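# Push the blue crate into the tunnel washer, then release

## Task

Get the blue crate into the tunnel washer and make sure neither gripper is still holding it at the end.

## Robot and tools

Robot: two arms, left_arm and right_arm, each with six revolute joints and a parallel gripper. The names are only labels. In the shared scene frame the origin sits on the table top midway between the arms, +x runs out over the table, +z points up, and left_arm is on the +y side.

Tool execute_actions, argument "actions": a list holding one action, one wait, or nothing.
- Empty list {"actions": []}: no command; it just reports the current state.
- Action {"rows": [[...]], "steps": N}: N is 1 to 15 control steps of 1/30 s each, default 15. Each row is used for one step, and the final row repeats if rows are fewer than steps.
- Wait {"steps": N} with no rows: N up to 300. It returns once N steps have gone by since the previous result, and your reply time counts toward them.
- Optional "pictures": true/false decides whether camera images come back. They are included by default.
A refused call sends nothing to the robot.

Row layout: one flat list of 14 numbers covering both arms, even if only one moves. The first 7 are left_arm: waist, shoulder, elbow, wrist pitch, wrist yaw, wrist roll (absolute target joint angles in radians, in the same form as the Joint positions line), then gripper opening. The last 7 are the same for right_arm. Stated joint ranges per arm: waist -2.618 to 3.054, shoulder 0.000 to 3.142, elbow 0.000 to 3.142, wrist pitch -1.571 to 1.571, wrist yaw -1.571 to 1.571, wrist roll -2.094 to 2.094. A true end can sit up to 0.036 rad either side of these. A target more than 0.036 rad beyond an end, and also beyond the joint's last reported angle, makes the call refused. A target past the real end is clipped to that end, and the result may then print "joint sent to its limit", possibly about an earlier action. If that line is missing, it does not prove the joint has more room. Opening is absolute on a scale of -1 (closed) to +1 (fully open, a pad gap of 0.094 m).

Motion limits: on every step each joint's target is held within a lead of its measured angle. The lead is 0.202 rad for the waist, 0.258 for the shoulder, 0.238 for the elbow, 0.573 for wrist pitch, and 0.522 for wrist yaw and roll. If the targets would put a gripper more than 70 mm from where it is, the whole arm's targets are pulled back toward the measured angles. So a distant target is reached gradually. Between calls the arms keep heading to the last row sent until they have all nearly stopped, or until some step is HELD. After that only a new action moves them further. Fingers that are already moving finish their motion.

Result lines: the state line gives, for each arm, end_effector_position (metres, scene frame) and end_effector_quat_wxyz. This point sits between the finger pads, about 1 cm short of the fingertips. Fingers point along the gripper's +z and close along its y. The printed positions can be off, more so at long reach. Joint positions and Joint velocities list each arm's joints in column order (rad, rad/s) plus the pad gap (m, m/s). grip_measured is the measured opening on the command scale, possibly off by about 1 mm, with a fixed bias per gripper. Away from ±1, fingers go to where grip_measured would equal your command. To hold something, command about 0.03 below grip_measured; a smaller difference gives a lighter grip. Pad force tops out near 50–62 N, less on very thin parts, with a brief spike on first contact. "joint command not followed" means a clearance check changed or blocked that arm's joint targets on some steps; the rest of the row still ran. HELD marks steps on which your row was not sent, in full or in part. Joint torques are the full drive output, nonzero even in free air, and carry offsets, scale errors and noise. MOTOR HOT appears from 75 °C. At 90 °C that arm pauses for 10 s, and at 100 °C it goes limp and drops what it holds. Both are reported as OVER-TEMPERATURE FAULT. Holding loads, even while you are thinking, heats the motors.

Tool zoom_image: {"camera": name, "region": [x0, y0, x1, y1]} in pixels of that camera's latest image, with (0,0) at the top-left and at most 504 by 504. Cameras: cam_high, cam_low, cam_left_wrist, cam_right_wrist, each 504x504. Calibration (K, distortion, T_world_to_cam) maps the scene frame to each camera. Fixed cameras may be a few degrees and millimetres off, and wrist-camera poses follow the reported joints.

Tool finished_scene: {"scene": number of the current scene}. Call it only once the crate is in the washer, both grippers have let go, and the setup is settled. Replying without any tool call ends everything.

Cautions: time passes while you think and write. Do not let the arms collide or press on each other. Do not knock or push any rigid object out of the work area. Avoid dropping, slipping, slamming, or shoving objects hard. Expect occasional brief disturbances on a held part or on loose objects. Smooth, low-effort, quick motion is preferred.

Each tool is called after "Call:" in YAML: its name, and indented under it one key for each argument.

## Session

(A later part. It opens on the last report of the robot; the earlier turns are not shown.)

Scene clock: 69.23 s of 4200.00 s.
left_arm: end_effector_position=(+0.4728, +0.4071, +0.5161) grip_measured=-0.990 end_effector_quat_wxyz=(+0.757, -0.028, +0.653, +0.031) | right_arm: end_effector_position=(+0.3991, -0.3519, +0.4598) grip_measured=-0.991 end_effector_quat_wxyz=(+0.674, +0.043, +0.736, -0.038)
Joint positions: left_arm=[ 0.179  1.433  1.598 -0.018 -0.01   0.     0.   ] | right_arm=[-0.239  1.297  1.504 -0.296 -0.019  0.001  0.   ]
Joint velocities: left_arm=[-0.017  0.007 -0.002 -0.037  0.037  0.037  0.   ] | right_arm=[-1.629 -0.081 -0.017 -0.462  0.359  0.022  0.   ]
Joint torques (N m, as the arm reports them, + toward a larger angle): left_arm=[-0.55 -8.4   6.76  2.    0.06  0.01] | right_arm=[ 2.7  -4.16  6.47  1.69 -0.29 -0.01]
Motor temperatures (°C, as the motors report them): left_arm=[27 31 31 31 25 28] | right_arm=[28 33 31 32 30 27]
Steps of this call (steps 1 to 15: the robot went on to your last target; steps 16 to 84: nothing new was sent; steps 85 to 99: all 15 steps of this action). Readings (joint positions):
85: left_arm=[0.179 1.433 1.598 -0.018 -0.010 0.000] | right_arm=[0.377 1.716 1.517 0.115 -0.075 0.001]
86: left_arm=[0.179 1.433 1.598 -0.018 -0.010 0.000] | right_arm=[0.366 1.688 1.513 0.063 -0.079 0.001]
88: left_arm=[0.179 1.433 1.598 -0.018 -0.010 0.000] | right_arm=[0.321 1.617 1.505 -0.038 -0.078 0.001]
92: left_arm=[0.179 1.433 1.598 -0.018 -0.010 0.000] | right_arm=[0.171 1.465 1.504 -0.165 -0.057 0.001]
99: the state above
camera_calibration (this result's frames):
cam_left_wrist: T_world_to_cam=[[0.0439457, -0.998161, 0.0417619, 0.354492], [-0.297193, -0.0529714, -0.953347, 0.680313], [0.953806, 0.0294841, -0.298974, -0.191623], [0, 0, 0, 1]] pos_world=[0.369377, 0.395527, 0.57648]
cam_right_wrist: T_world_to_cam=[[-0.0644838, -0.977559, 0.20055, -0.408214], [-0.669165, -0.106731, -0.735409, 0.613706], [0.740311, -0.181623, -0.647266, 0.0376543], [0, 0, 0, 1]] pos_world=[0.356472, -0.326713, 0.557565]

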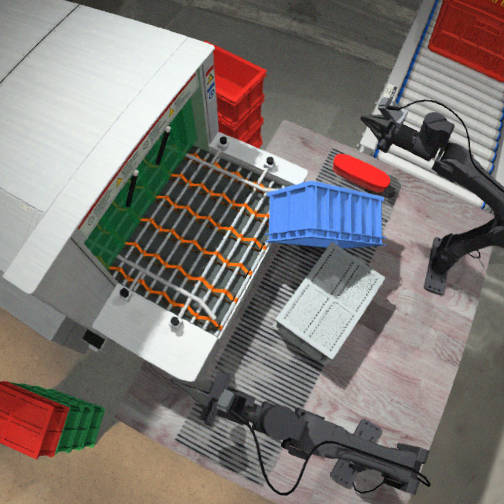

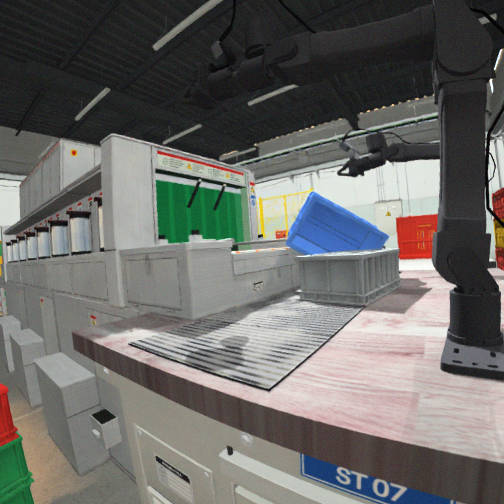

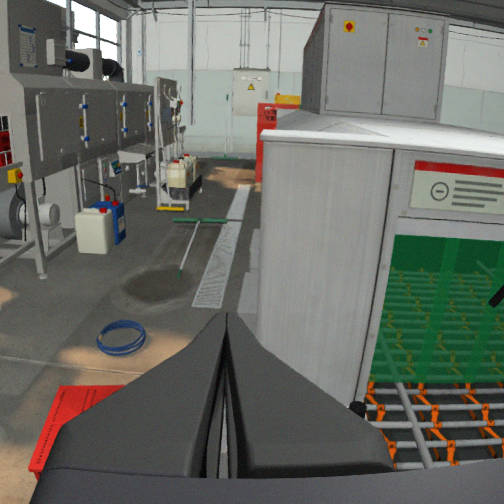

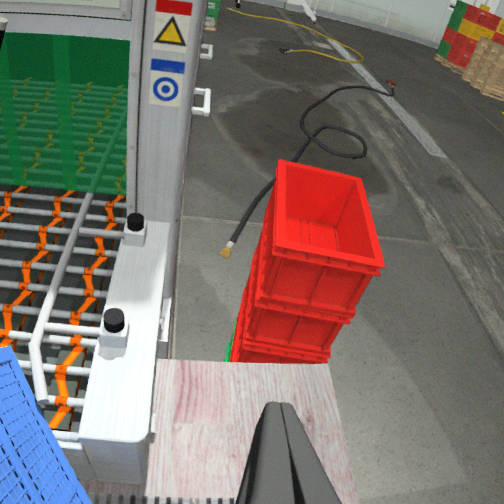

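Call:
execute_actions:
  actions:
    - {"rows":[[0.17,1.4,1.6,0,0,0,-1,0.0,0.9,1.0,-1.0,0,0,-1]]}
  pictures: false

Call:
execute_actions:
  actions:
    - {"steps":20}

Scene clock: 74.43 s of 4200.00 s.
left_arm: end_effector_position=(+0.4728, +0.4071, +0.5162) grip_measured=-0.990 end_effector_quat_wxyz=(+0.757, -0.028, +0.652, +0.031) | right_arm: end_effector_position=(+0.2414, -0.2742, +0.2226) grip_measured=-0.991 end_effector_quat_wxyz=(+0.355, -0.044, +0.934, +0.016)
Joint positions: left_arm=[ 0.179  1.433  1.598 -0.017 -0.01   0.     0.   ] | right_arm=[-0.01   0.919  1.002 -0.928  0.004  0.001  0.   ]
Joint velocities: left_arm=[-0.007  0.012 -0.002  0.037 -0.007 -0.037 -0.001] | right_arm=[-0.002 -0.002 -0.208 -0.652  0.022  0.095 -0.   ]
Joint torques (N m, as the arm reports them, + toward a larger angle): left_arm=[-0.54 -8.45  6.76  1.99  0.06 -0.01] | right_arm=[ 0.61 -3.06  7.69  2.05 -0.05 -0.02]
Motor temperatures (°C, as the motors report them): left_arm=[27 31 31 31 25 28] | right_arm=[28 32 31 32 30 27]
Steps of this call (steps 1 to 30: the robot went on to your last target; steps 31 to 141: nothing new was sent; steps 142 to 156: all 15 steps of this action). Readings (joint positions):
142: left_arm=[0.179 1.433 1.598 -0.017 -0.010 0.000] | right_arm=[-0.301 1.286 1.489 -0.395 0.012 0.001]
143: left_arm=[0.179 1.433 1.598 -0.017 -0.010 0.000] | right_arm=[-0.280 1.258 1.456 -0.431 0.014 0.001]
145: left_arm=[0.179 1.433 1.598 -0.017 -0.010 0.000] | right_arm=[-0.219 1.189 1.380 -0.519 0.013 0.001]
149: left_arm=[0.179 1.433 1.598 -0.017 -0.010 0.000] | right_arm=[-0.094 1.039 1.213 -0.669 0.008 0.001]
156: the state above

Scene clock: 75.10 s of 4200.00 s.
left_arm: end_effector_position=(+0.4728, +0.4071, +0.5162) grip_measured=-0.990 end_effector_quat_wxyz=(+0.757, -0.028, +0.652, +0.031) | right_arm: end_effector_position=(+0.2300, -0.2753, +0.2116) grip_measured=-0.991 end_effector_quat_wxyz=(+0.326, -0.044, +0.944, +0.014)
Joint positions: left_arm=[ 0.179  1.433  1.598 -0.017 -0.01   0.     0.   ] | right_arm=[-0.01   0.919  0.997 -0.985  0.004  0.001  0.   ]
Joint velocities: left_arm=[-0.002 -0.007 -0.002 -0.007  0.022  0.037 -0.001] | right_arm=[ 0.002 -0.012  0.007 -0.007  0.037 -0.022  0.001]
Joint torques (N m, as the arm reports them, + toward a larger angle): left_arm=[-0.62 -8.39  6.75  2.    0.06  0.  ] | right_arm=[ 0.7  -2.86  6.88  1.42 -0.03 -0.02]
Motor temperatures (°C, as the motors report them): left_arm=[27 31 31 31 25 28] | right_arm=[28 32 31 32 29 27]
Steps of this call (steps 1 to 20: the robot went on to your last target). Readings (joint positions):
1: left_arm=[0.179 1.433 1.598 -0.017 -0.010 0.000] | right_arm=[-0.010 0.919 0.997 -0.946 0.004 0.001]
2: left_arm=[0.179 1.433 1.598 -0.017 -0.010 0.000] | right_arm=[-0.010 0.919 0.997 -0.960 0.004 0.001]
4: left_arm=[0.179 1.433 1.598 -0.017 -0.010 0.000] | right_arm=[-0.010 0.919 0.997 -0.970 0.004 0.001]
8: left_arm=[0.179 1.433 1.598 -0.017 -0.010 0.000] | right_arm=[-0.010 0.919 0.997 -0.980 0.004 0.001]
20: the state above
camera_calibration (this result's frames):
cam_left_wrist: T_world_to_cam=[[0.0439298, -0.998162, 0.0417506, 0.354501], [-0.29683, -0.0529446, -0.953461, 0.680275], [0.953919, 0.0294925, -0.298611, -0.191827], [0, 0, 0, 1]] pos_world=[0.36934, 0.395524, 0.576534]
cam_right_wrist: T_world_to_cam=[[0.271233, -0.956631, 0.106255, -0.346027], [-0.961016, -0.275311, -0.0255266, 0.196641], [0.0536728, -0.0951894, -0.994011, 0.271211], [0, 0, 0, 1]] pos_world=[0.268272, -0.251066, 0.311373]

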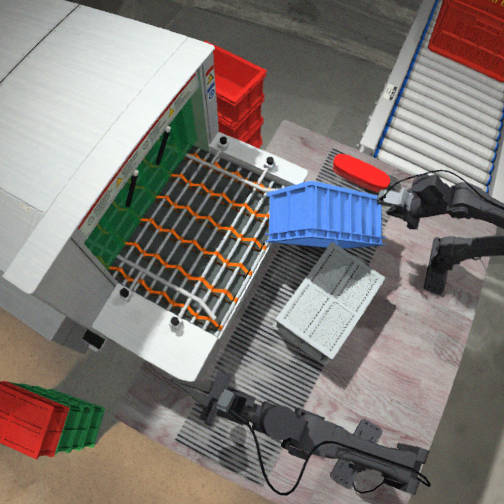

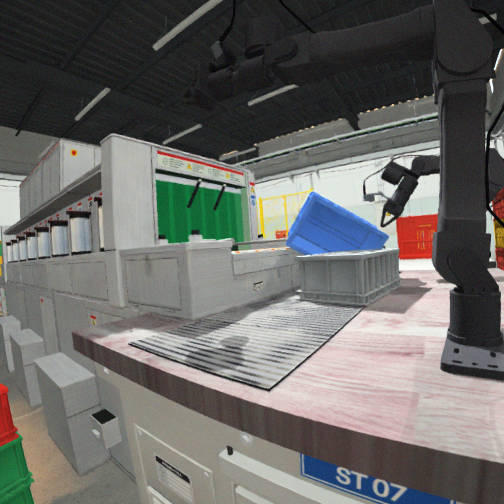

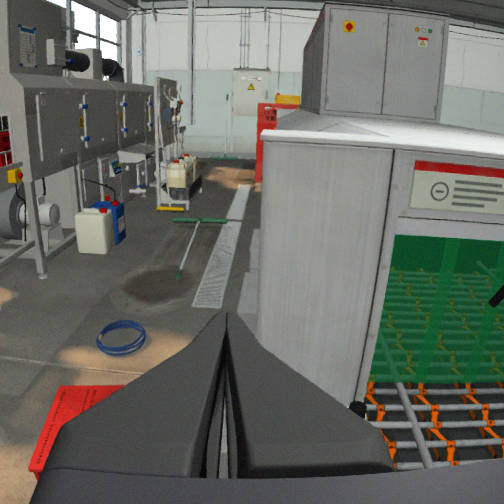

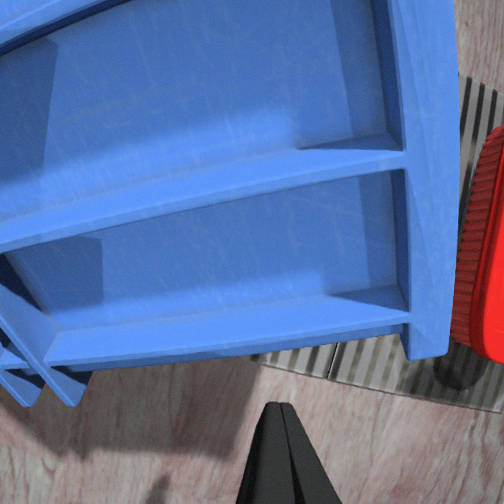

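Call:
execute_actions:
  actions:
    - {"rows":[[0.17,1.4,1.6,0,0,0,-1,0.0,1.4,0.9,-0.1,0,0,-1]]}

Scene clock: 78.03 s of 4200.00 s.
left_arm: end_effector_position=(+0.4728, +0.4071, +0.5162) grip_measured=-0.990 end_effector_quat_wxyz=(+0.757, -0.028, +0.652, +0.031) | right_arm: end_effector_position=(+0.3938, -0.2666, +0.1663) grip_measured=-0.991 end_effector_quat_wxyz=(+0.444, -0.034, +0.896, +0.005)
Joint positions: left_arm=[ 0.179  1.433  1.598 -0.017 -0.01   0.     0.   ] | right_arm=[-0.014  1.397  0.911 -0.165  0.033 -0.     0.   ]
Joint velocities: left_arm=[-0.012  0.002 -0.012 -0.022  0.022 -0.022  0.001] | right_arm=[ 0.056 -0.002 -0.061  0.403 -0.037 -0.051  0.   ]
Joint torques (N m, as the arm reports them, + toward a larger angle): left_arm=[-0.6  -8.33  6.68  2.01  0.06  0.  ] | right_arm=[ 0.43 -5.7   6.4   1.98 -0.25  0.03]
Motor temperatures (°C, as the motors report them): left_arm=[27 31 31 32 25 28] | right_arm=[28 32 31 32 29 27]
Steps of this call (steps 1 to 15: the robot went on to your last target; steps 16 to 73: nothing new was sent; steps 74 to 88: all 15 steps of this action). Readings (joint positions):
74: left_arm=[0.179 1.433 1.598 -0.017 -0.010 0.000] | right_arm=[-0.010 0.934 0.989 -0.949 0.004 0.001]
75: left_arm=[0.179 1.433 1.598 -0.017 -0.010 0.000] | right_arm=[-0.010 0.967 0.981 -0.880 0.004 0.001]
77: left_arm=[0.179 1.433 1.598 -0.017 -0.010 0.000] | right_arm=[-0.012 1.059 0.969 -0.758 0.021 0.001]
81: left_arm=[0.179 1.433 1.598 -0.017 -0.010 0.000] | right_arm=[-0.021 1.292 0.938 -0.442 0.060 0.001]
88: the state above
camera_calibration (this result's frames):
cam_left_wrist: T_world_to_cam=[[0.0439298, -0.998162, 0.0417506, 0.354501], [-0.29683, -0.0529446, -0.953461, 0.680275], [0.953919, 0.0294925, -0.298611, -0.191827], [0, 0, 0, 1]] pos_world=[0.36934, 0.395524, 0.576534]
cam_right_wrist: T_world_to_cam=[[0.212693, -0.962827, 0.16651, -0.365884], [-0.929577, -0.251893, -0.269141, 0.389687], [0.301079, -0.0975397, -0.948598, 0.112638], [0, 0, 0, 1]] pos_world=[0.406152, -0.243137, 0.272653]

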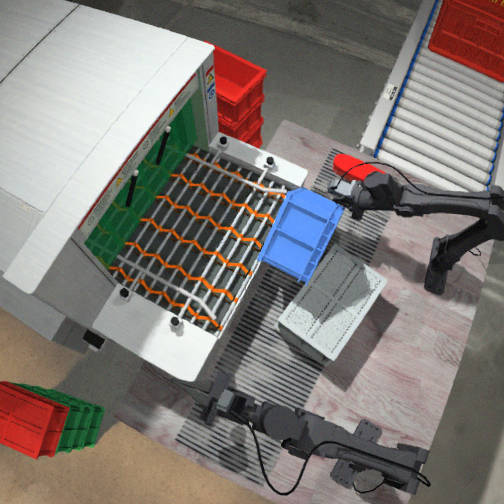

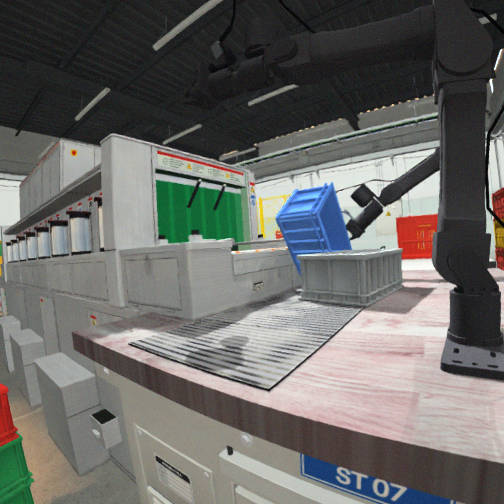

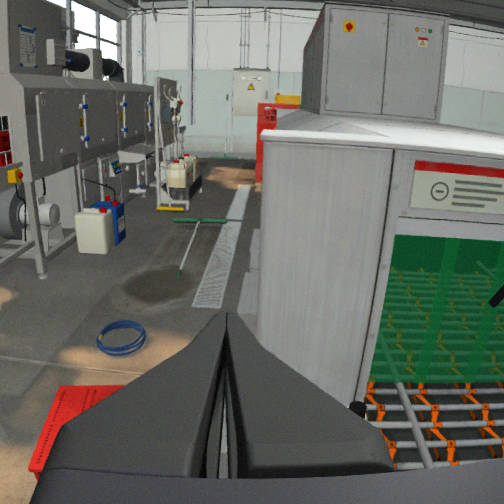

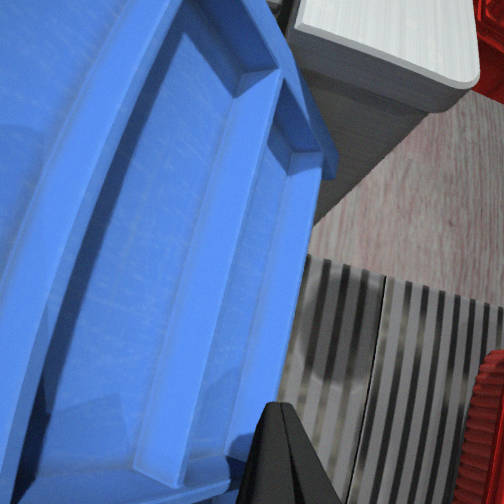

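Call:
execute_actions:
  actions:
    - {"rows":[[0.17,1.4,1.6,0,0,0,-1,0.0,1.35,1.15,0,0,0,-1]]}
  pictures: false

Call:
execute_actions:
  actions:
    - {"rows":[[0.17,1.4,1.6,0,0,0,-1,0.05,1.7,1.35,0,0,0,-1]]}

Scene clock: 82.07 s of 4200.00 s.
left_arm: end_effector_position=(+0.4728, +0.4071, +0.5162) grip_measured=-0.990 end_effector_quat_wxyz=(+0.757, -0.028, +0.652, +0.031) | right_arm: end_effector_position=(+0.4343, -0.2568, +0.3347) grip_measured=-0.991 end_effector_quat_wxyz=(+0.632, -0.035, +0.774, +0.027)
Joint positions: left_arm=[ 0.179  1.433  1.598 -0.017 -0.01   0.     0.   ] | right_arm=[-0.011  1.35   1.142  0.006  0.008 -0.     0.   ]
Joint velocities: left_arm=[ 0.002  0.002 -0.017 -0.007  0.037  0.007 -0.001] | right_arm=[0.022 0.027 0.017 0.022 0.007 0.007 0.   ]
Joint torques (N m, as the arm reports them, + toward a larger angle): left_arm=[-0.6  -8.37  6.73  1.99  0.08  0.  ] | right_arm=[ 0.81 -5.9   8.11  2.21 -0.08 -0.04]
Motor temperatures (°C, as the motors report them): left_arm=[27 31 31 32 25 28] | right_arm=[28 32 31 33 29 27]
Steps of this call (steps 1 to 30: the robot went on to your last target; steps 31 to 106: nothing new was sent; steps 107 to 121: all 15 steps of this action). Readings (joint positions):
107: left_arm=[0.179 1.433 1.598 -0.017 -0.010 0.000] | right_arm=[-0.011 1.398 0.923 -0.117 0.009 -0.000]
108: left_arm=[0.179 1.433 1.598 -0.017 -0.010 0.000] | right_arm=[-0.011 1.401 0.947 -0.121 0.009 -0.000]
110: left_arm=[0.179 1.433 1.598 -0.017 -0.010 0.000] | right_arm=[-0.011 1.400 1.009 -0.109 0.009 -0.000]
114: left_arm=[0.179 1.433 1.598 -0.017 -0.010 0.000] | right_arm=[-0.011 1.378 1.117 -0.044 0.009 -0.000]
121: the state above

Scene clock: 82.57 s of 4200.00 s.
left_arm: end_effector_position=(+0.4728, +0.4071, +0.5162) grip_measured=-0.990 end_effector_quat_wxyz=(+0.757, -0.028, +0.652, +0.031) | right_arm: end_effector_position=(+0.5140, -0.2189, +0.2652) grip_measured=-0.991 end_effector_quat_wxyz=(+0.576, -0.057, +0.814, +0.043)
Joint positions: left_arm=[ 0.179  1.433  1.598 -0.017 -0.01   0.     0.   ] | right_arm=[0.044 1.711 1.343 0.028 0.005 0.006 0.   ]
Joint velocities: left_arm=[ 0.002  0.017 -0.022  0.022 -0.11   0.022 -0.002] | right_arm=[-0.017 -0.022  0.002 -0.066  0.095 -0.037 -0.   ]
Joint torques (N m, as the arm reports them, + toward a larger angle): left_arm=[-0.61 -8.37  6.77  2.01  0.06  0.  ] | right_arm=[  0.58 -10.6    7.95   2.05  -0.05  -0.03]
Motor temperatures (°C, as the motors report them): left_arm=[27 31 31 32 25 28] | right_arm=[28 33 31 33 29 27]
Steps of this call (steps 1 to 15: all 15 steps of this action). Readings (joint positions):
1: left_arm=[0.179 1.433 1.598 -0.017 -0.010 0.000] | right_arm=[-0.006 1.378 1.175 -0.013 0.010 -0.000]
2: left_arm=[0.179 1.433 1.598 -0.017 -0.010 0.000] | right_arm=[0.003 1.440 1.242 -0.008 0.010 -0.000]
4: left_arm=[0.179 1.433 1.598 -0.017 -0.010 0.000] | right_arm=[0.024 1.565 1.331 0.037 0.009 -0.000]
8: left_arm=[0.179 1.433 1.598 -0.017 -0.010 0.000] | right_arm=[0.045 1.714 1.345 0.021 0.006 -0.000]
15: the state above
camera_calibration (this result's frames):
cam_left_wrist: T_world_to_cam=[[0.0439298, -0.998162, 0.0417506, 0.354501], [-0.29683, -0.0529446, -0.953461, 0.680275], [0.953919, 0.0294925, -0.298611, -0.191827], [0, 0, 0, 1]] pos_world=[0.36934, 0.395524, 0.576534]
cam_right_wrist: T_world_to_cam=[[0.235481, -0.954781, 0.181498, -0.375932], [-0.780012, -0.297071, -0.550753, 0.527968], [0.579767, -0.0118786, -0.814696, 0.0149176], [0, 0, 0, 1]] pos_world=[0.491698, -0.201911, 0.371164]

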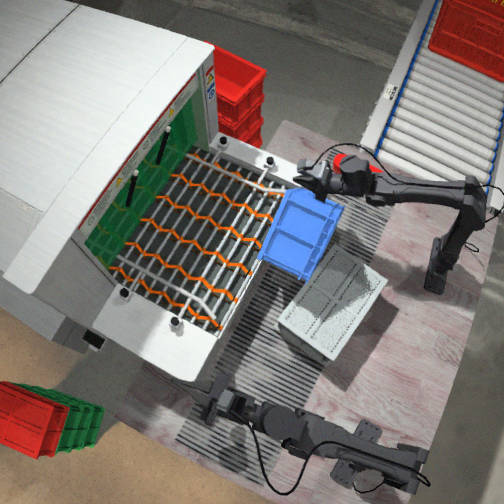

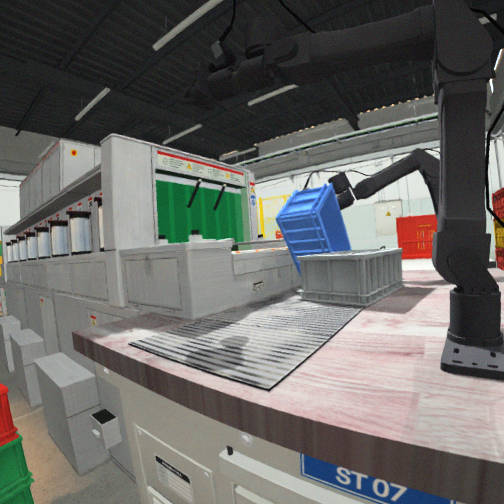

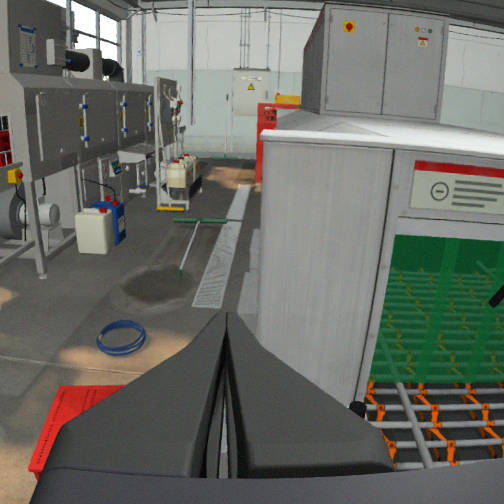

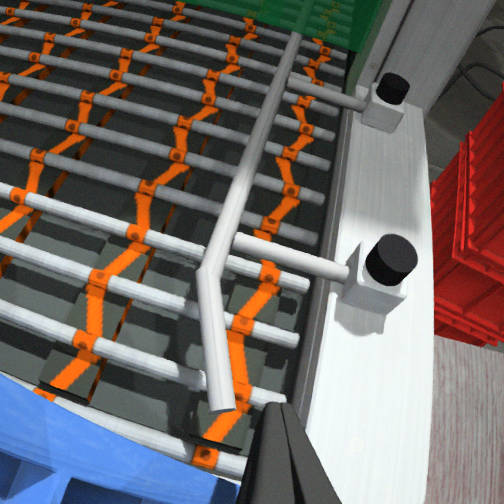

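Call:
execute_actions:
  actions:
    - {"rows":[[0.17,1.4,1.6,0,0,0,-1,0.0,1.3,1.15,0,0,0,-1]]}
  pictures: false

Call:
execute_actions:
  actions:
    - {"rows":[[0.17,1.4,1.6,0,0,0,-1,0.32,1.3,1.15,0,0,0,-1]]}

Scene clock: 87.70 s of 4200.00 s.
left_arm: end_effector_position=(+0.4728, +0.4071, +0.5162) grip_measured=-0.990 end_effector_quat_wxyz=(+0.757, -0.028, +0.652, +0.031) | right_arm: end_effector_position=(+0.4196, -0.2523, +0.3726) grip_measured=-0.992 end_effector_quat_wxyz=(+0.667, -0.037, +0.743, +0.034)
Joint positions: left_arm=[ 0.179  1.433  1.598 -0.017 -0.01   0.     0.   ] | right_arm=[0.003 1.285 1.154 0.023 0.01  0.002 0.   ]
Joint velocities: left_arm=[-0.012 -0.022 -0.007 -0.081  0.037  0.022  0.001] | right_arm=[-0.032  0.071 -0.012 -0.007 -0.051  0.022 -0.   ]
Joint torques (N m, as the arm reports them, + toward a larger angle): left_arm=[-0.61 -8.37  6.71  2.    0.07  0.  ] | right_arm=[ 0.   -4.57  7.03  2.01 -0.09 -0.01]
Motor temperatures (°C, as the motors report them): left_arm=[27 31 31 33 25 28] | right_arm=[28 35 32 33 29 27]
Steps of this call (steps 1 to 30: the robot went on to your last target; steps 31 to 139: nothing new was sent; steps 140 to 154: all 15 steps of this action). Readings (joint positions):
140: left_arm=[0.179 1.433 1.598 -0.017 -0.010 0.000] | right_arm=[0.041 1.683 1.309 0.033 0.004 0.004]
141: left_arm=[0.179 1.433 1.598 -0.017 -0.010 0.000] | right_arm=[0.036 1.623 1.242 0.026 0.002 0.004]
143: left_arm=[0.179 1.433 1.598 -0.017 -0.010 0.000] | right_arm=[0.022 1.502 1.164 -0.009 0.006 0.005]
147: left_arm=[0.179 1.433 1.598 -0.017 -0.010 0.000] | right_arm=[0.007 1.321 1.149 0.000 0.006 0.005]
154: the state above

Scene clock: 88.20 s of 4200.00 s.
left_arm: end_effector_position=(+0.4728, +0.4071, +0.5162) grip_measured=-0.990 end_effector_quat_wxyz=(+0.757, -0.028, +0.652, +0.031) | right_arm: end_effector_position=(+0.3821, -0.1100, +0.3665) grip_measured=-0.992 end_effector_quat_wxyz=(+0.646, -0.163, +0.732, +0.145)
Joint positions: left_arm=[ 0.179  1.433  1.598 -0.017 -0.01   0.     0.   ] | right_arm=[ 0.33   1.296  1.154  0.017 -0.003  0.001  0.   ]
Joint velocities: left_arm=[-0.007 -0.002 -0.002  0.007 -0.007 -0.037 -0.001] | right_arm=[-0.017  0.002  0.007  0.037 -0.022  0.051 -0.001]
Joint torques (N m, as the arm reports them, + toward a larger angle): left_arm=[-0.61 -8.32  6.74  2.    0.06 -0.02] | right_arm=[-0.78 -5.11  7.05  1.98  0.03 -0.03]
Motor temperatures (°C, as the motors report them): left_arm=[27 31 31 33 25 28] | right_arm=[28 35 32 33 29 27]
Steps of this call (steps 1 to 15: all 15 steps of this action). Readings (joint positions):
1: left_arm=[0.179 1.433 1.598 -0.017 -0.010 0.000] | right_arm=[0.021 1.288 1.154 0.023 0.024 0.002]
2: left_arm=[0.179 1.433 1.598 -0.017 -0.010 0.000] | right_arm=[0.059 1.288 1.154 0.023 0.036 0.002]
4: left_arm=[0.179 1.433 1.598 -0.017 -0.010 0.000] | right_arm=[0.171 1.289 1.154 0.023 0.036 0.002]
8: left_arm=[0.179 1.433 1.598 -0.017 -0.010 0.000] | right_arm=[0.331 1.296 1.154 0.020 0.002 0.001]
15: the state above
camera_calibration (this result's frames):
cam_left_wrist: T_world_to_cam=[[0.0439298, -0.998162, 0.0417506, 0.354501], [-0.29683, -0.0529446, -0.953461, 0.680275], [0.953919, 0.0294925, -0.298611, -0.191827], [0, 0, 0, 1]] pos_world=[0.36934, 0.395524, 0.576534]
cam_right_wrist: T_world_to_cam=[[0.465891, -0.862041, 0.199577, -0.343763], [-0.536403, -0.454533, -0.711106, 0.461632], [0.703717, 0.224244, -0.674164, 0.102254], [0, 0, 0, 1]] pos_world=[0.335819, -0.10944, 0.465813]

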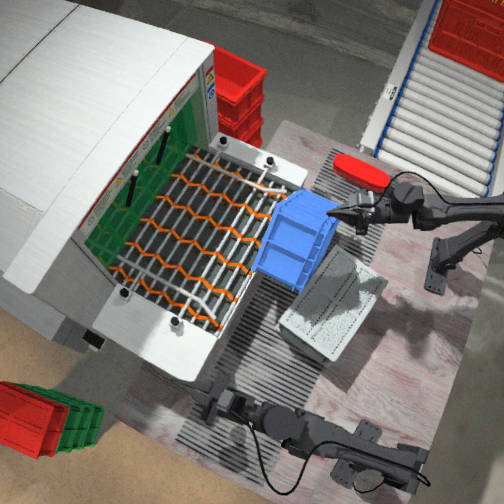

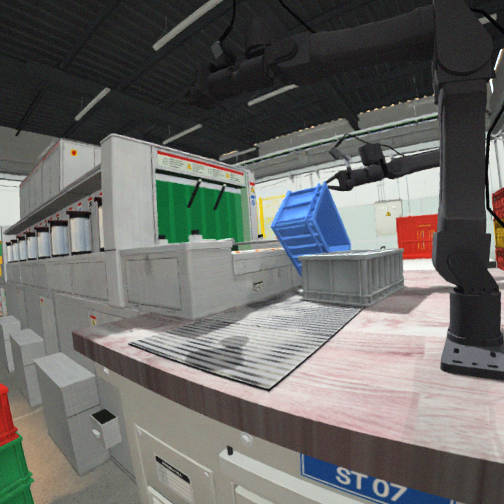

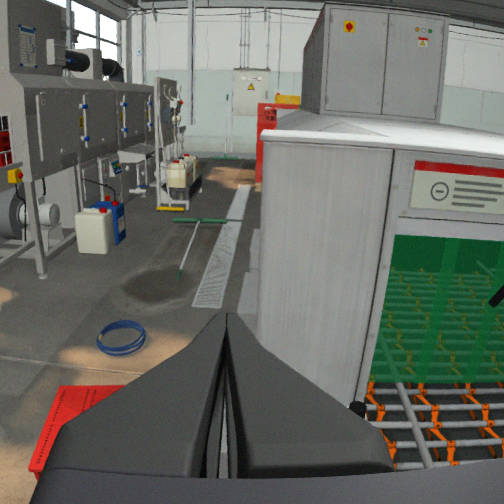

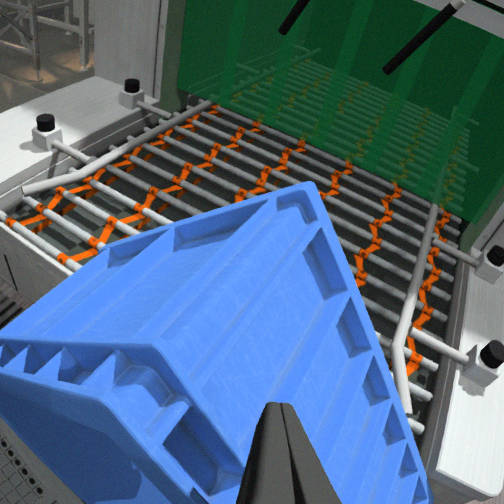

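Lower a little and push.

Call:
execute_actions:
  actions:
    - {"rows":[[0.17,1.4,1.6,0,0,0,-1,0.4,1.3,1.0,0,0,0,-1],[0.17,1.4,1.6,0,0,0,-1,0.4,1.3,1.0,0,0,0,-1],[0.17,1.4,1.6,0,0,0,-1,0.4,1.3,1.0,0,0,0,-1],[0.17,1.4,1.6,0,0,0,-1,0.4,1.3,1.0,0,0,0,-1],[0.17,1.4,1.6,0,0,0,-1,0.3,1.75,1.4,0,0,0,-1]]}

Scene clock: 91.00 s of 4200.00 s.
left_arm: end_effector_position=(+0.4728, +0.4071, +0.5162) grip_measured=-0.990 end_effector_quat_wxyz=(+0.757, -0.028, +0.652, +0.031) | right_arm: end_effector_position=(+0.4823, -0.0699, +0.2878) grip_measured=-0.992 end_effector_quat_wxyz=(+0.586, -0.166, +0.781, +0.139)
Joint positions: left_arm=[ 0.179  1.433  1.598 -0.017 -0.01   0.     0.   ] | right_arm=[ 0.313  1.737  1.405  0.054 -0.023  0.017  0.   ]
Joint velocities: left_arm=[-0.007 -0.002  0.002 -0.007 -0.037  0.051  0.001] | right_arm=[-0.022 -0.002  0.002 -0.081  0.154 -0.066  0.   ]
Joint torques (N m, as the arm reports them, + toward a larger angle): left_arm=[-0.58 -8.38  6.75  2.    0.05 -0.01] | right_arm=[-0.98 -8.78  7.08  1.67  0.18 -0.04]
Motor temperatures (°C, as the motors report them): left_arm=[27 31 31 33 25 28] | right_arm=[28 34 32 33 29 27]
Steps of this call (steps 1 to 15: the robot went on to your last target; steps 16 to 69: nothing new was sent; steps 70 to 84: all 15 steps of this action). Readings (joint positions):
70: left_arm=[0.179 1.433 1.598 -0.017 -0.010 0.000] | right_arm=[0.336 1.294 1.134 0.034 0.001 0.001]
71: left_arm=[0.179 1.433 1.598 -0.017 -0.010 0.000] | right_arm=[0.349 1.286 1.100 0.047 0.002 0.001]
73: left_arm=[0.179 1.433 1.598 -0.017 -0.010 0.000] | right_arm=[0.374 1.284 1.046 0.052 0.008 0.001]
77: left_arm=[0.179 1.433 1.598 -0.017 -0.010 0.000] | right_arm=[0.337 1.555 1.307 0.021 -0.010 0.001]
84: the state above
camera_calibration (this result's frames):
cam_left_wrist: T_world_to_cam=[[0.0439298, -0.998162, 0.0417506, 0.354501], [-0.29683, -0.0529446, -0.953461, 0.680275], [0.953919, 0.0294925, -0.298611, -0.191827], [0, 0, 0, 1]] pos_world=[0.36934, 0.395524, 0.576534]
cam_right_wrist: T_world_to_cam=[[0.492677, -0.853803, 0.168193, -0.34347], [-0.633682, -0.484467, -0.603108, 0.49131], [0.59642, 0.190557, -0.779725, 0.0494572], [0, 0, 0, 1]] pos_world=[0.451056, -0.0646569, 0.392645]

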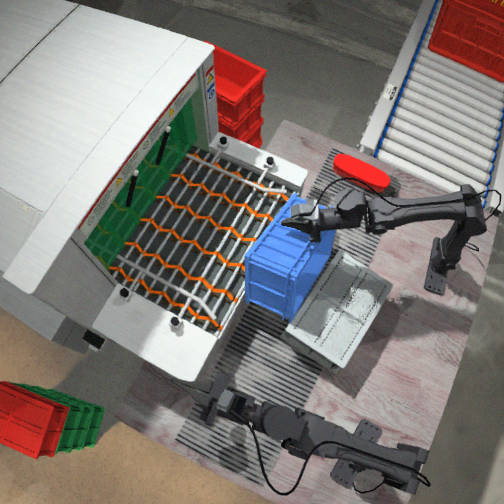

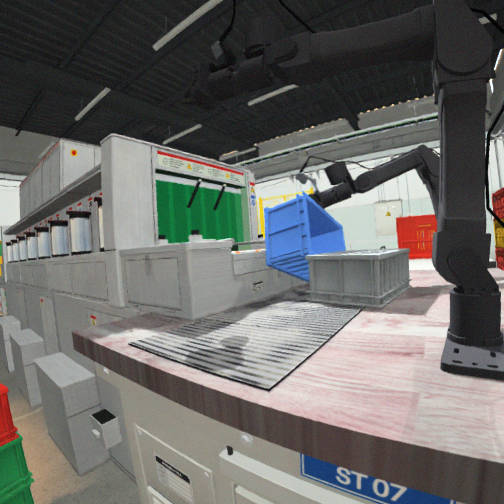

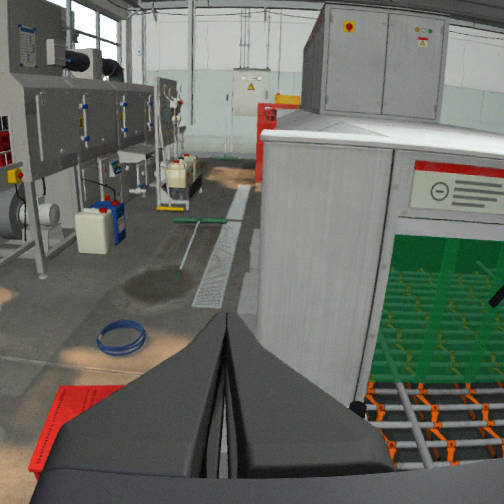

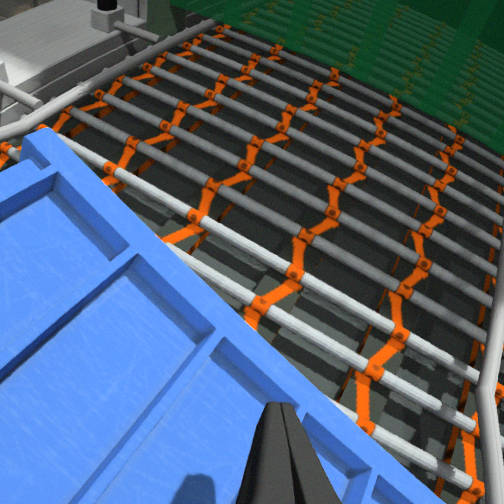

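Call:
execute_actions:
  actions:
    - {"rows":[[0.17,1.4,1.6,0,0,0,-1,0.3,1.25,1.1,0,0,0,1]]}
  pictures: false

Call:
execute_actions:
  actions:
    - {"rows":[[0.17,1.4,1.6,0,0,0,-1,0.75,1.25,1.1,0,0,0,1]]}

Scene clock: 95.40 s of 4200.00 s.
left_arm: end_effector_position=(+0.4728, +0.4071, +0.5162) grip_measured=-0.990 end_effector_quat_wxyz=(+0.757, -0.028, +0.652, +0.031) | right_arm: end_effector_position=(+0.3719, -0.1226, +0.3670) grip_measured=+1.000 end_effector_quat_wxyz=(+0.651, -0.156, +0.729, +0.142)
Joint positions: left_arm=[ 0.179  1.433  1.598 -0.017 -0.01   0.     0.   ] | right_arm=[ 0.312  1.237  1.103  0.022 -0.007  0.004  0.094]
Joint velocities: left_arm=[ 0.017  0.007 -0.002  0.007  0.037 -0.037  0.   ] | right_arm=[-0.022  0.12   0.007 -0.022  0.022  0.022  0.   ]
Joint torques (N m, as the arm reports them, + toward a larger angle): left_arm=[-0.59 -8.43  6.78  2.    0.07 -0.01] | right_arm=[-0.92 -4.46  7.3   2.01  0.07 -0.06]
Motor temperatures (°C, as the motors report them): left_arm=[27 32 31 33 25 28] | right_arm=[28 35 32 33 29 27]
Steps of this call (steps 1 to 30: the robot went on to your last target; steps 31 to 117: nothing new was sent; steps 118 to 132: all 15 steps of this action). Readings (joint positions):
118: left_arm=[0.179 1.433 1.598 -0.017 -0.010 0.000] | right_arm=[0.312 1.715 1.362 0.040 -0.007 0.004]
119: left_arm=[0.179 1.433 1.598 -0.017 -0.010 0.000] | right_arm=[0.312 1.648 1.274 0.040 -0.007 0.004]
121: left_arm=[0.179 1.433 1.598 -0.017 -0.010 0.000] | right_arm=[0.312 1.496 1.133 -0.006 -0.007 0.004]
125: left_arm=[0.179 1.433 1.598 -0.017 -0.010 0.000] | right_arm=[0.312 1.292 1.093 -0.019 -0.007 0.004]
132: the state above

Scene clock: 95.90 s of 4200.00 s.
left_arm: end_effector_position=(+0.4728, +0.4071, +0.5162) grip_measured=-0.990 end_effector_quat_wxyz=(+0.757, -0.028, +0.652, +0.031) | right_arm: end_effector_position=(+0.2583, +0.0334, +0.3583) grip_measured=+1.000 end_effector_quat_wxyz=(+0.595, -0.318, +0.683, +0.280)
Joint positions: left_arm=[ 0.179  1.433  1.598 -0.017 -0.01   0.     0.   ] | right_arm=[ 0.76   1.254  1.103  0.015 -0.009  0.002  0.094]
Joint velocities: left_arm=[-0.027 -0.022  0.012  0.037  0.037  0.007 -0.   ] | right_arm=[ 0.007 -0.007  0.002  0.022 -0.007 -0.051  0.   ]
Joint torques (N m, as the arm reports them, + toward a larger angle): left_arm=[-0.59 -8.37  6.75  2.    0.06 -0.01] | right_arm=[-0.82 -5.4   7.16  2.05  0.03 -0.04]
Motor temperatures (°C, as the motors report them): left_arm=[27 32 31 33 25 28] | right_arm=[28 35 32 33 29 27]
Steps of this call (steps 1 to 15: all 15 steps of this action). Readings (joint positions):
1: left_arm=[0.179 1.433 1.598 -0.017 -0.010 0.000] | right_arm=[0.334 1.241 1.103 0.020 0.007 0.004]
2: left_arm=[0.179 1.433 1.598 -0.017 -0.010 0.000] | right_arm=[0.380 1.244 1.103 0.019 0.017 0.004]
4: left_arm=[0.179 1.433 1.598 -0.017 -0.010 0.000] | right_arm=[0.511 1.250 1.103 0.017 0.015 0.004]
8: left_arm=[0.179 1.433 1.598 -0.017 -0.010 0.000] | right_arm=[0.743 1.254 1.103 0.015 -0.005 0.003]
15: the state above
camera_calibration (this result's frames):
cam_left_wrist: T_world_to_cam=[[0.0439298, -0.998162, 0.0417506, 0.354501], [-0.29683, -0.0529446, -0.953461, 0.680275], [0.953919, 0.0294925, -0.298611, -0.191827], [0, 0, 0, 1]] pos_world=[0.36934, 0.395524, 0.576534]
cam_right_wrist: T_world_to_cam=[[0.787935, -0.58325, 0.19743, -0.252534], [-0.300203, -0.643806, -0.703841, 0.397263], [0.537622, 0.495312, -0.68237, 0.18852], [0, 0, 0, 1]] pos_world=[0.216887, 0.0150937, 0.458109]

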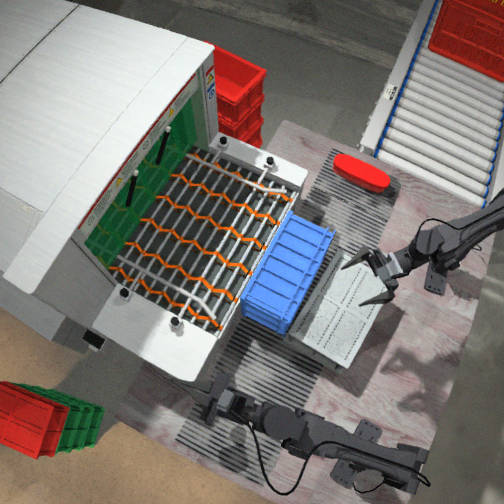

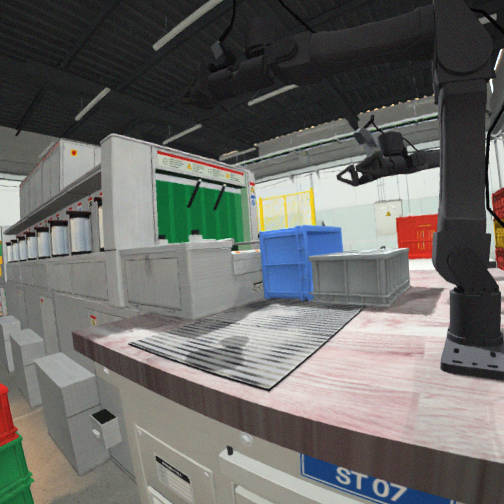

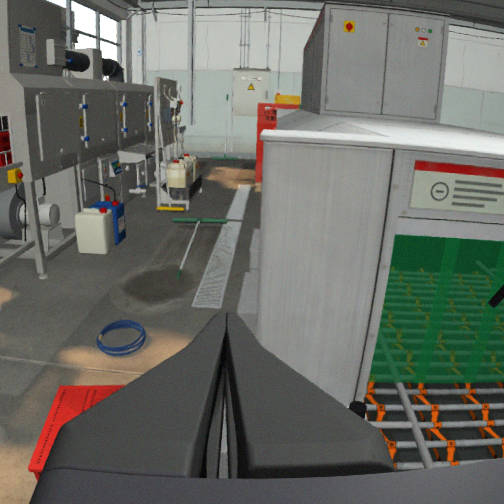

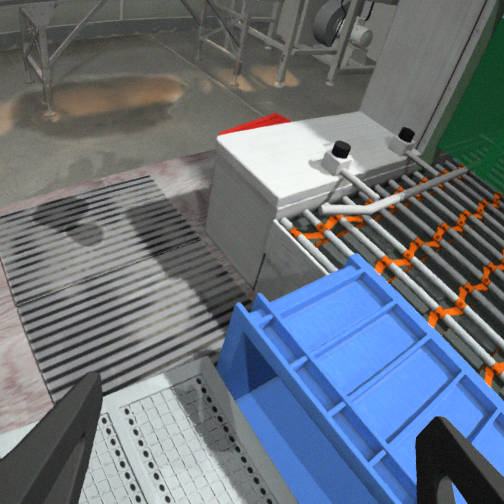

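Call:
execute_actions:
  actions:
    - {"rows":[[0.17,1.4,1.6,0,0,0,-1,0.75,1.3,1.0,0.3,0,1.571,1]]}

Scene clock: 100.63 s of 4200.00 s.
left_arm: end_effector_position=(+0.4728, +0.4071, +0.5162) grip_measured=-0.990 end_effector_quat_wxyz=(+0.757, -0.028, +0.652, +0.031) | right_arm: end_effector_position=(+0.2690, +0.0456, +0.3504) grip_measured=+1.000 end_effector_quat_wxyz=(+0.303, +0.176, +0.695, +0.629)
Joint positions: left_arm=[ 0.179  1.433  1.598 -0.017 -0.01   0.     0.   ] | right_arm=[ 0.76   1.307  1.001  0.279 -0.007  1.369  0.094]
Joint velocities: left_arm=[ 0.007 -0.007 -0.002  0.022 -0.022 -0.022 -0.001] | right_arm=[ 0.002 -0.017  0.012  0.125  0.022  1.355  0.   ]
Joint torques (N m, as the arm reports them, + toward a larger angle): left_arm=[-0.62 -8.38  6.73  1.99  0.08  0.01] | right_arm=[-0.8  -6.12  7.45  2.35  0.07 -0.04]
Motor temperatures (°C, as the motors report them): left_arm=[27 32 31 34 25 28] | right_arm=[28 34 32 34 29 27]
Steps of this call (steps 1 to 15: the robot went on to your last target; steps 16 to 127: nothing new was sent; steps 128 to 142: all 15 steps of this action). Readings (joint positions):
128: left_arm=[0.179 1.433 1.598 -0.017 -0.010 0.000] | right_arm=[0.760 1.256 1.085 0.059 -0.008 0.081]
129: left_arm=[0.179 1.433 1.598 -0.017 -0.010 0.000] | right_arm=[0.760 1.259 1.062 0.118 -0.007 0.181]
131: left_arm=[0.179 1.433 1.598 -0.017 -0.010 0.000] | right_arm=[0.760 1.276 1.027 0.185 -0.007 0.380]
135: left_arm=[0.179 1.433 1.598 -0.017 -0.010 0.000] | right_arm=[0.760 1.306 1.002 0.234 -0.007 0.779]
142: the state above
camera_calibration (this result's frames):
cam_left_wrist: T_world_to_cam=[[0.0439298, -0.998162, 0.0417506, 0.354501], [-0.29683, -0.0529446, -0.953461, 0.680275], [0.953919, 0.0294925, -0.298611, -0.191827], [0, 0, 0, 1]] pos_world=[0.36934, 0.395524, 0.576534]
cam_right_wrist: T_world_to_cam=[[0.308755, -0.251558, -0.917272, 0.25204], [-0.946149, 0.0174467, -0.32326, 0.412976], [0.0973221, 0.967685, -0.232625, 0.110628], [0, 0, 0, 1]] pos_world=[0.302151, -0.0508549, 0.390423]

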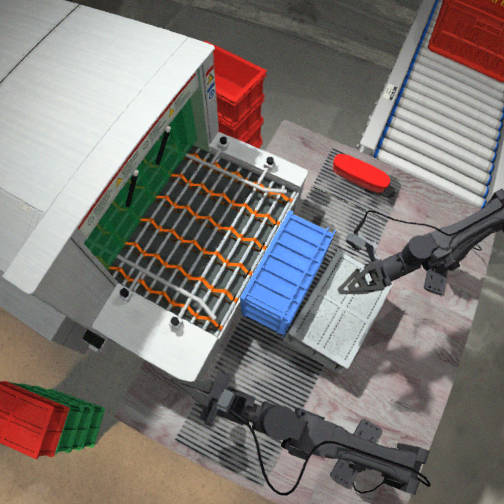

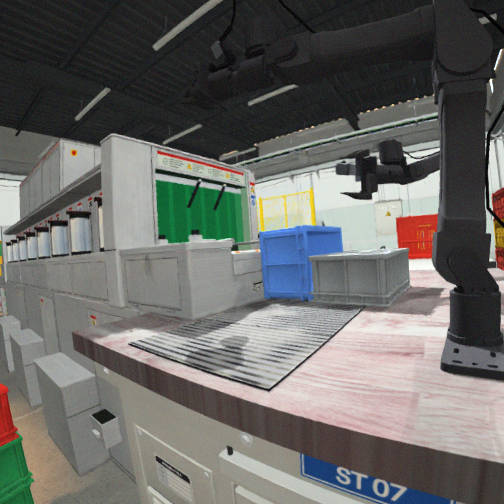

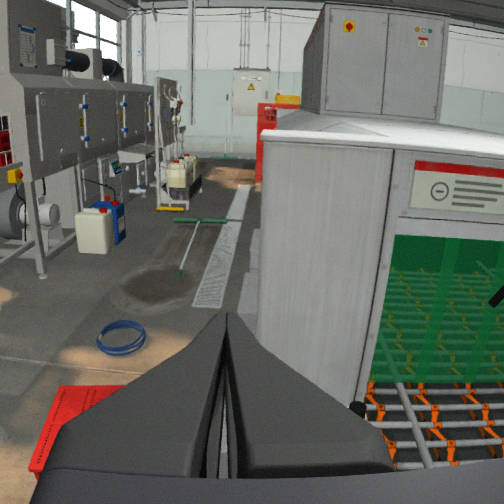

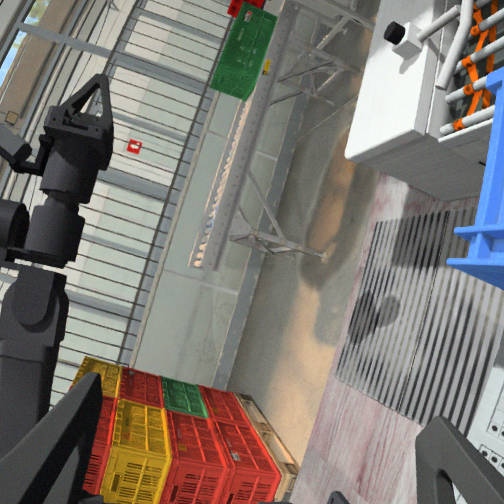

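Call:
execute_actions:
  actions:
    - {"rows":[[0.17,1.4,1.6,0,0,0,-1,0.75,1.45,0.95,0.5,0,1.571,1]]}

Scene clock: 105.87 s of 4200.00 s.
left_arm: end_effector_position=(+0.4728, +0.4071, +0.5162) grip_measured=-0.990 end_effector_quat_wxyz=(+0.757, -0.028, +0.652, +0.031) | right_arm: end_effector_position=(+0.2899, +0.0701, +0.2994) grip_measured=+1.000 end_effector_quat_wxyz=(+0.236, +0.247, +0.679, +0.650)
Joint positions: left_arm=[ 0.179  1.433  1.598 -0.017 -0.01   0.     0.   ] | right_arm=[ 0.76   1.469  0.944  0.48  -0.007  1.572  0.094]
Joint velocities: left_arm=[ 0.002  0.017 -0.022 -0.022 -0.007 -0.007 -0.001] | right_arm=[-0.007  0.002 -0.022  0.051  0.037  0.022  0.   ]
Joint torques (N m, as the arm reports them, + toward a larger angle): left_arm=[-0.58 -8.35  6.72  1.99  0.06  0.  ] | right_arm=[-0.78 -8.43  7.77  2.29  0.05 -0.01]
Motor temperatures (°C, as the motors report them): left_arm=[27 32 32 34 25 28] | right_arm=[28 34 32 34 29 27]
Steps of this call (steps 1 to 30: the robot went on to your last target; steps 31 to 142: nothing new was sent; steps 143 to 157: all 15 steps of this action). Readings (joint positions):
143: left_arm=[0.179 1.433 1.598 -0.017 -0.010 0.000] | right_arm=[0.760 1.321 0.995 0.325 -0.007 1.571]
144: left_arm=[0.179 1.433 1.598 -0.017 -0.010 0.000] | right_arm=[0.760 1.347 0.993 0.377 -0.007 1.571]
146: left_arm=[0.179 1.433 1.598 -0.017 -0.010 0.000] | right_arm=[0.760 1.407 0.984 0.434 -0.007 1.571]
150: left_arm=[0.179 1.433 1.598 -0.017 -0.010 0.000] | right_arm=[0.760 1.467 0.947 0.448 -0.007 1.572]
157: the state above
camera_calibration (this result's frames):
cam_left_wrist: T_world_to_cam=[[0.0439298, -0.998162, 0.0417506, 0.354501], [-0.29683, -0.0529446, -0.953461, 0.680275], [0.953919, 0.0294925, -0.298611, -0.191827], [0, 0, 0, 1]] pos_world=[0.36934, 0.395524, 0.576534]
cam_right_wrist: T_world_to_cam=[[0.148611, -0.142665, -0.978551, 0.262133], [-0.986112, 0.0528172, -0.157459, 0.375289], [0.0741482, 0.988361, -0.132834, 0.0484308], [0, 0, 0, 1]] pos_world=[0.32753, -0.0302917, 0.322037]

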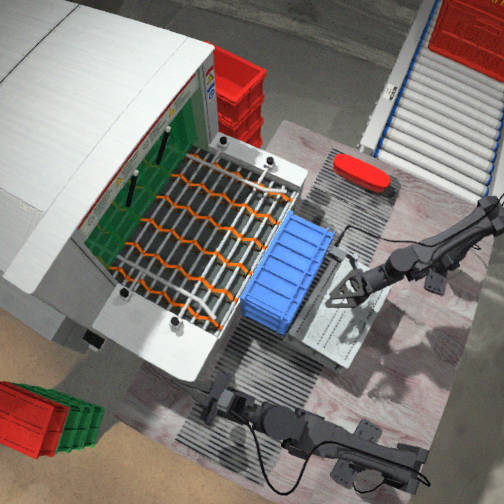

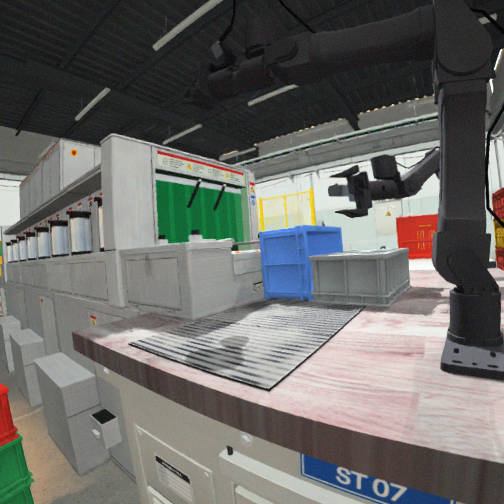

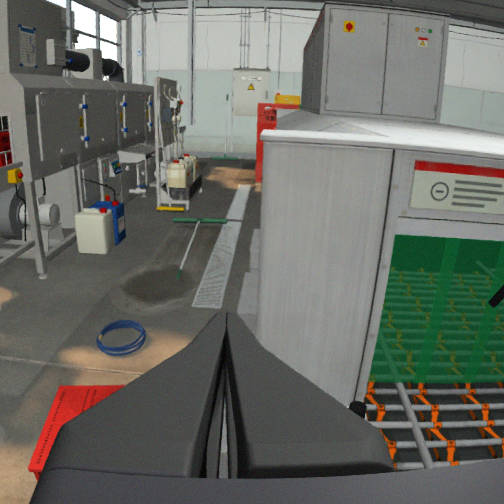

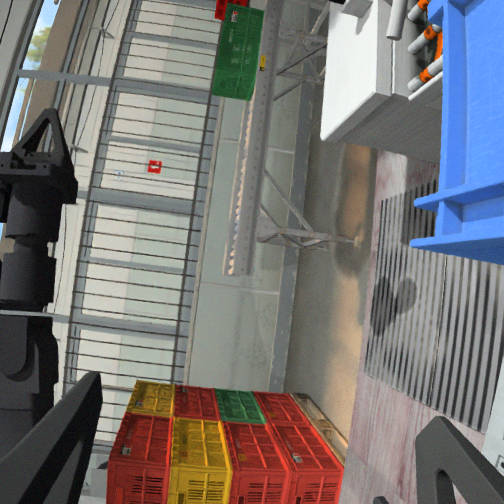

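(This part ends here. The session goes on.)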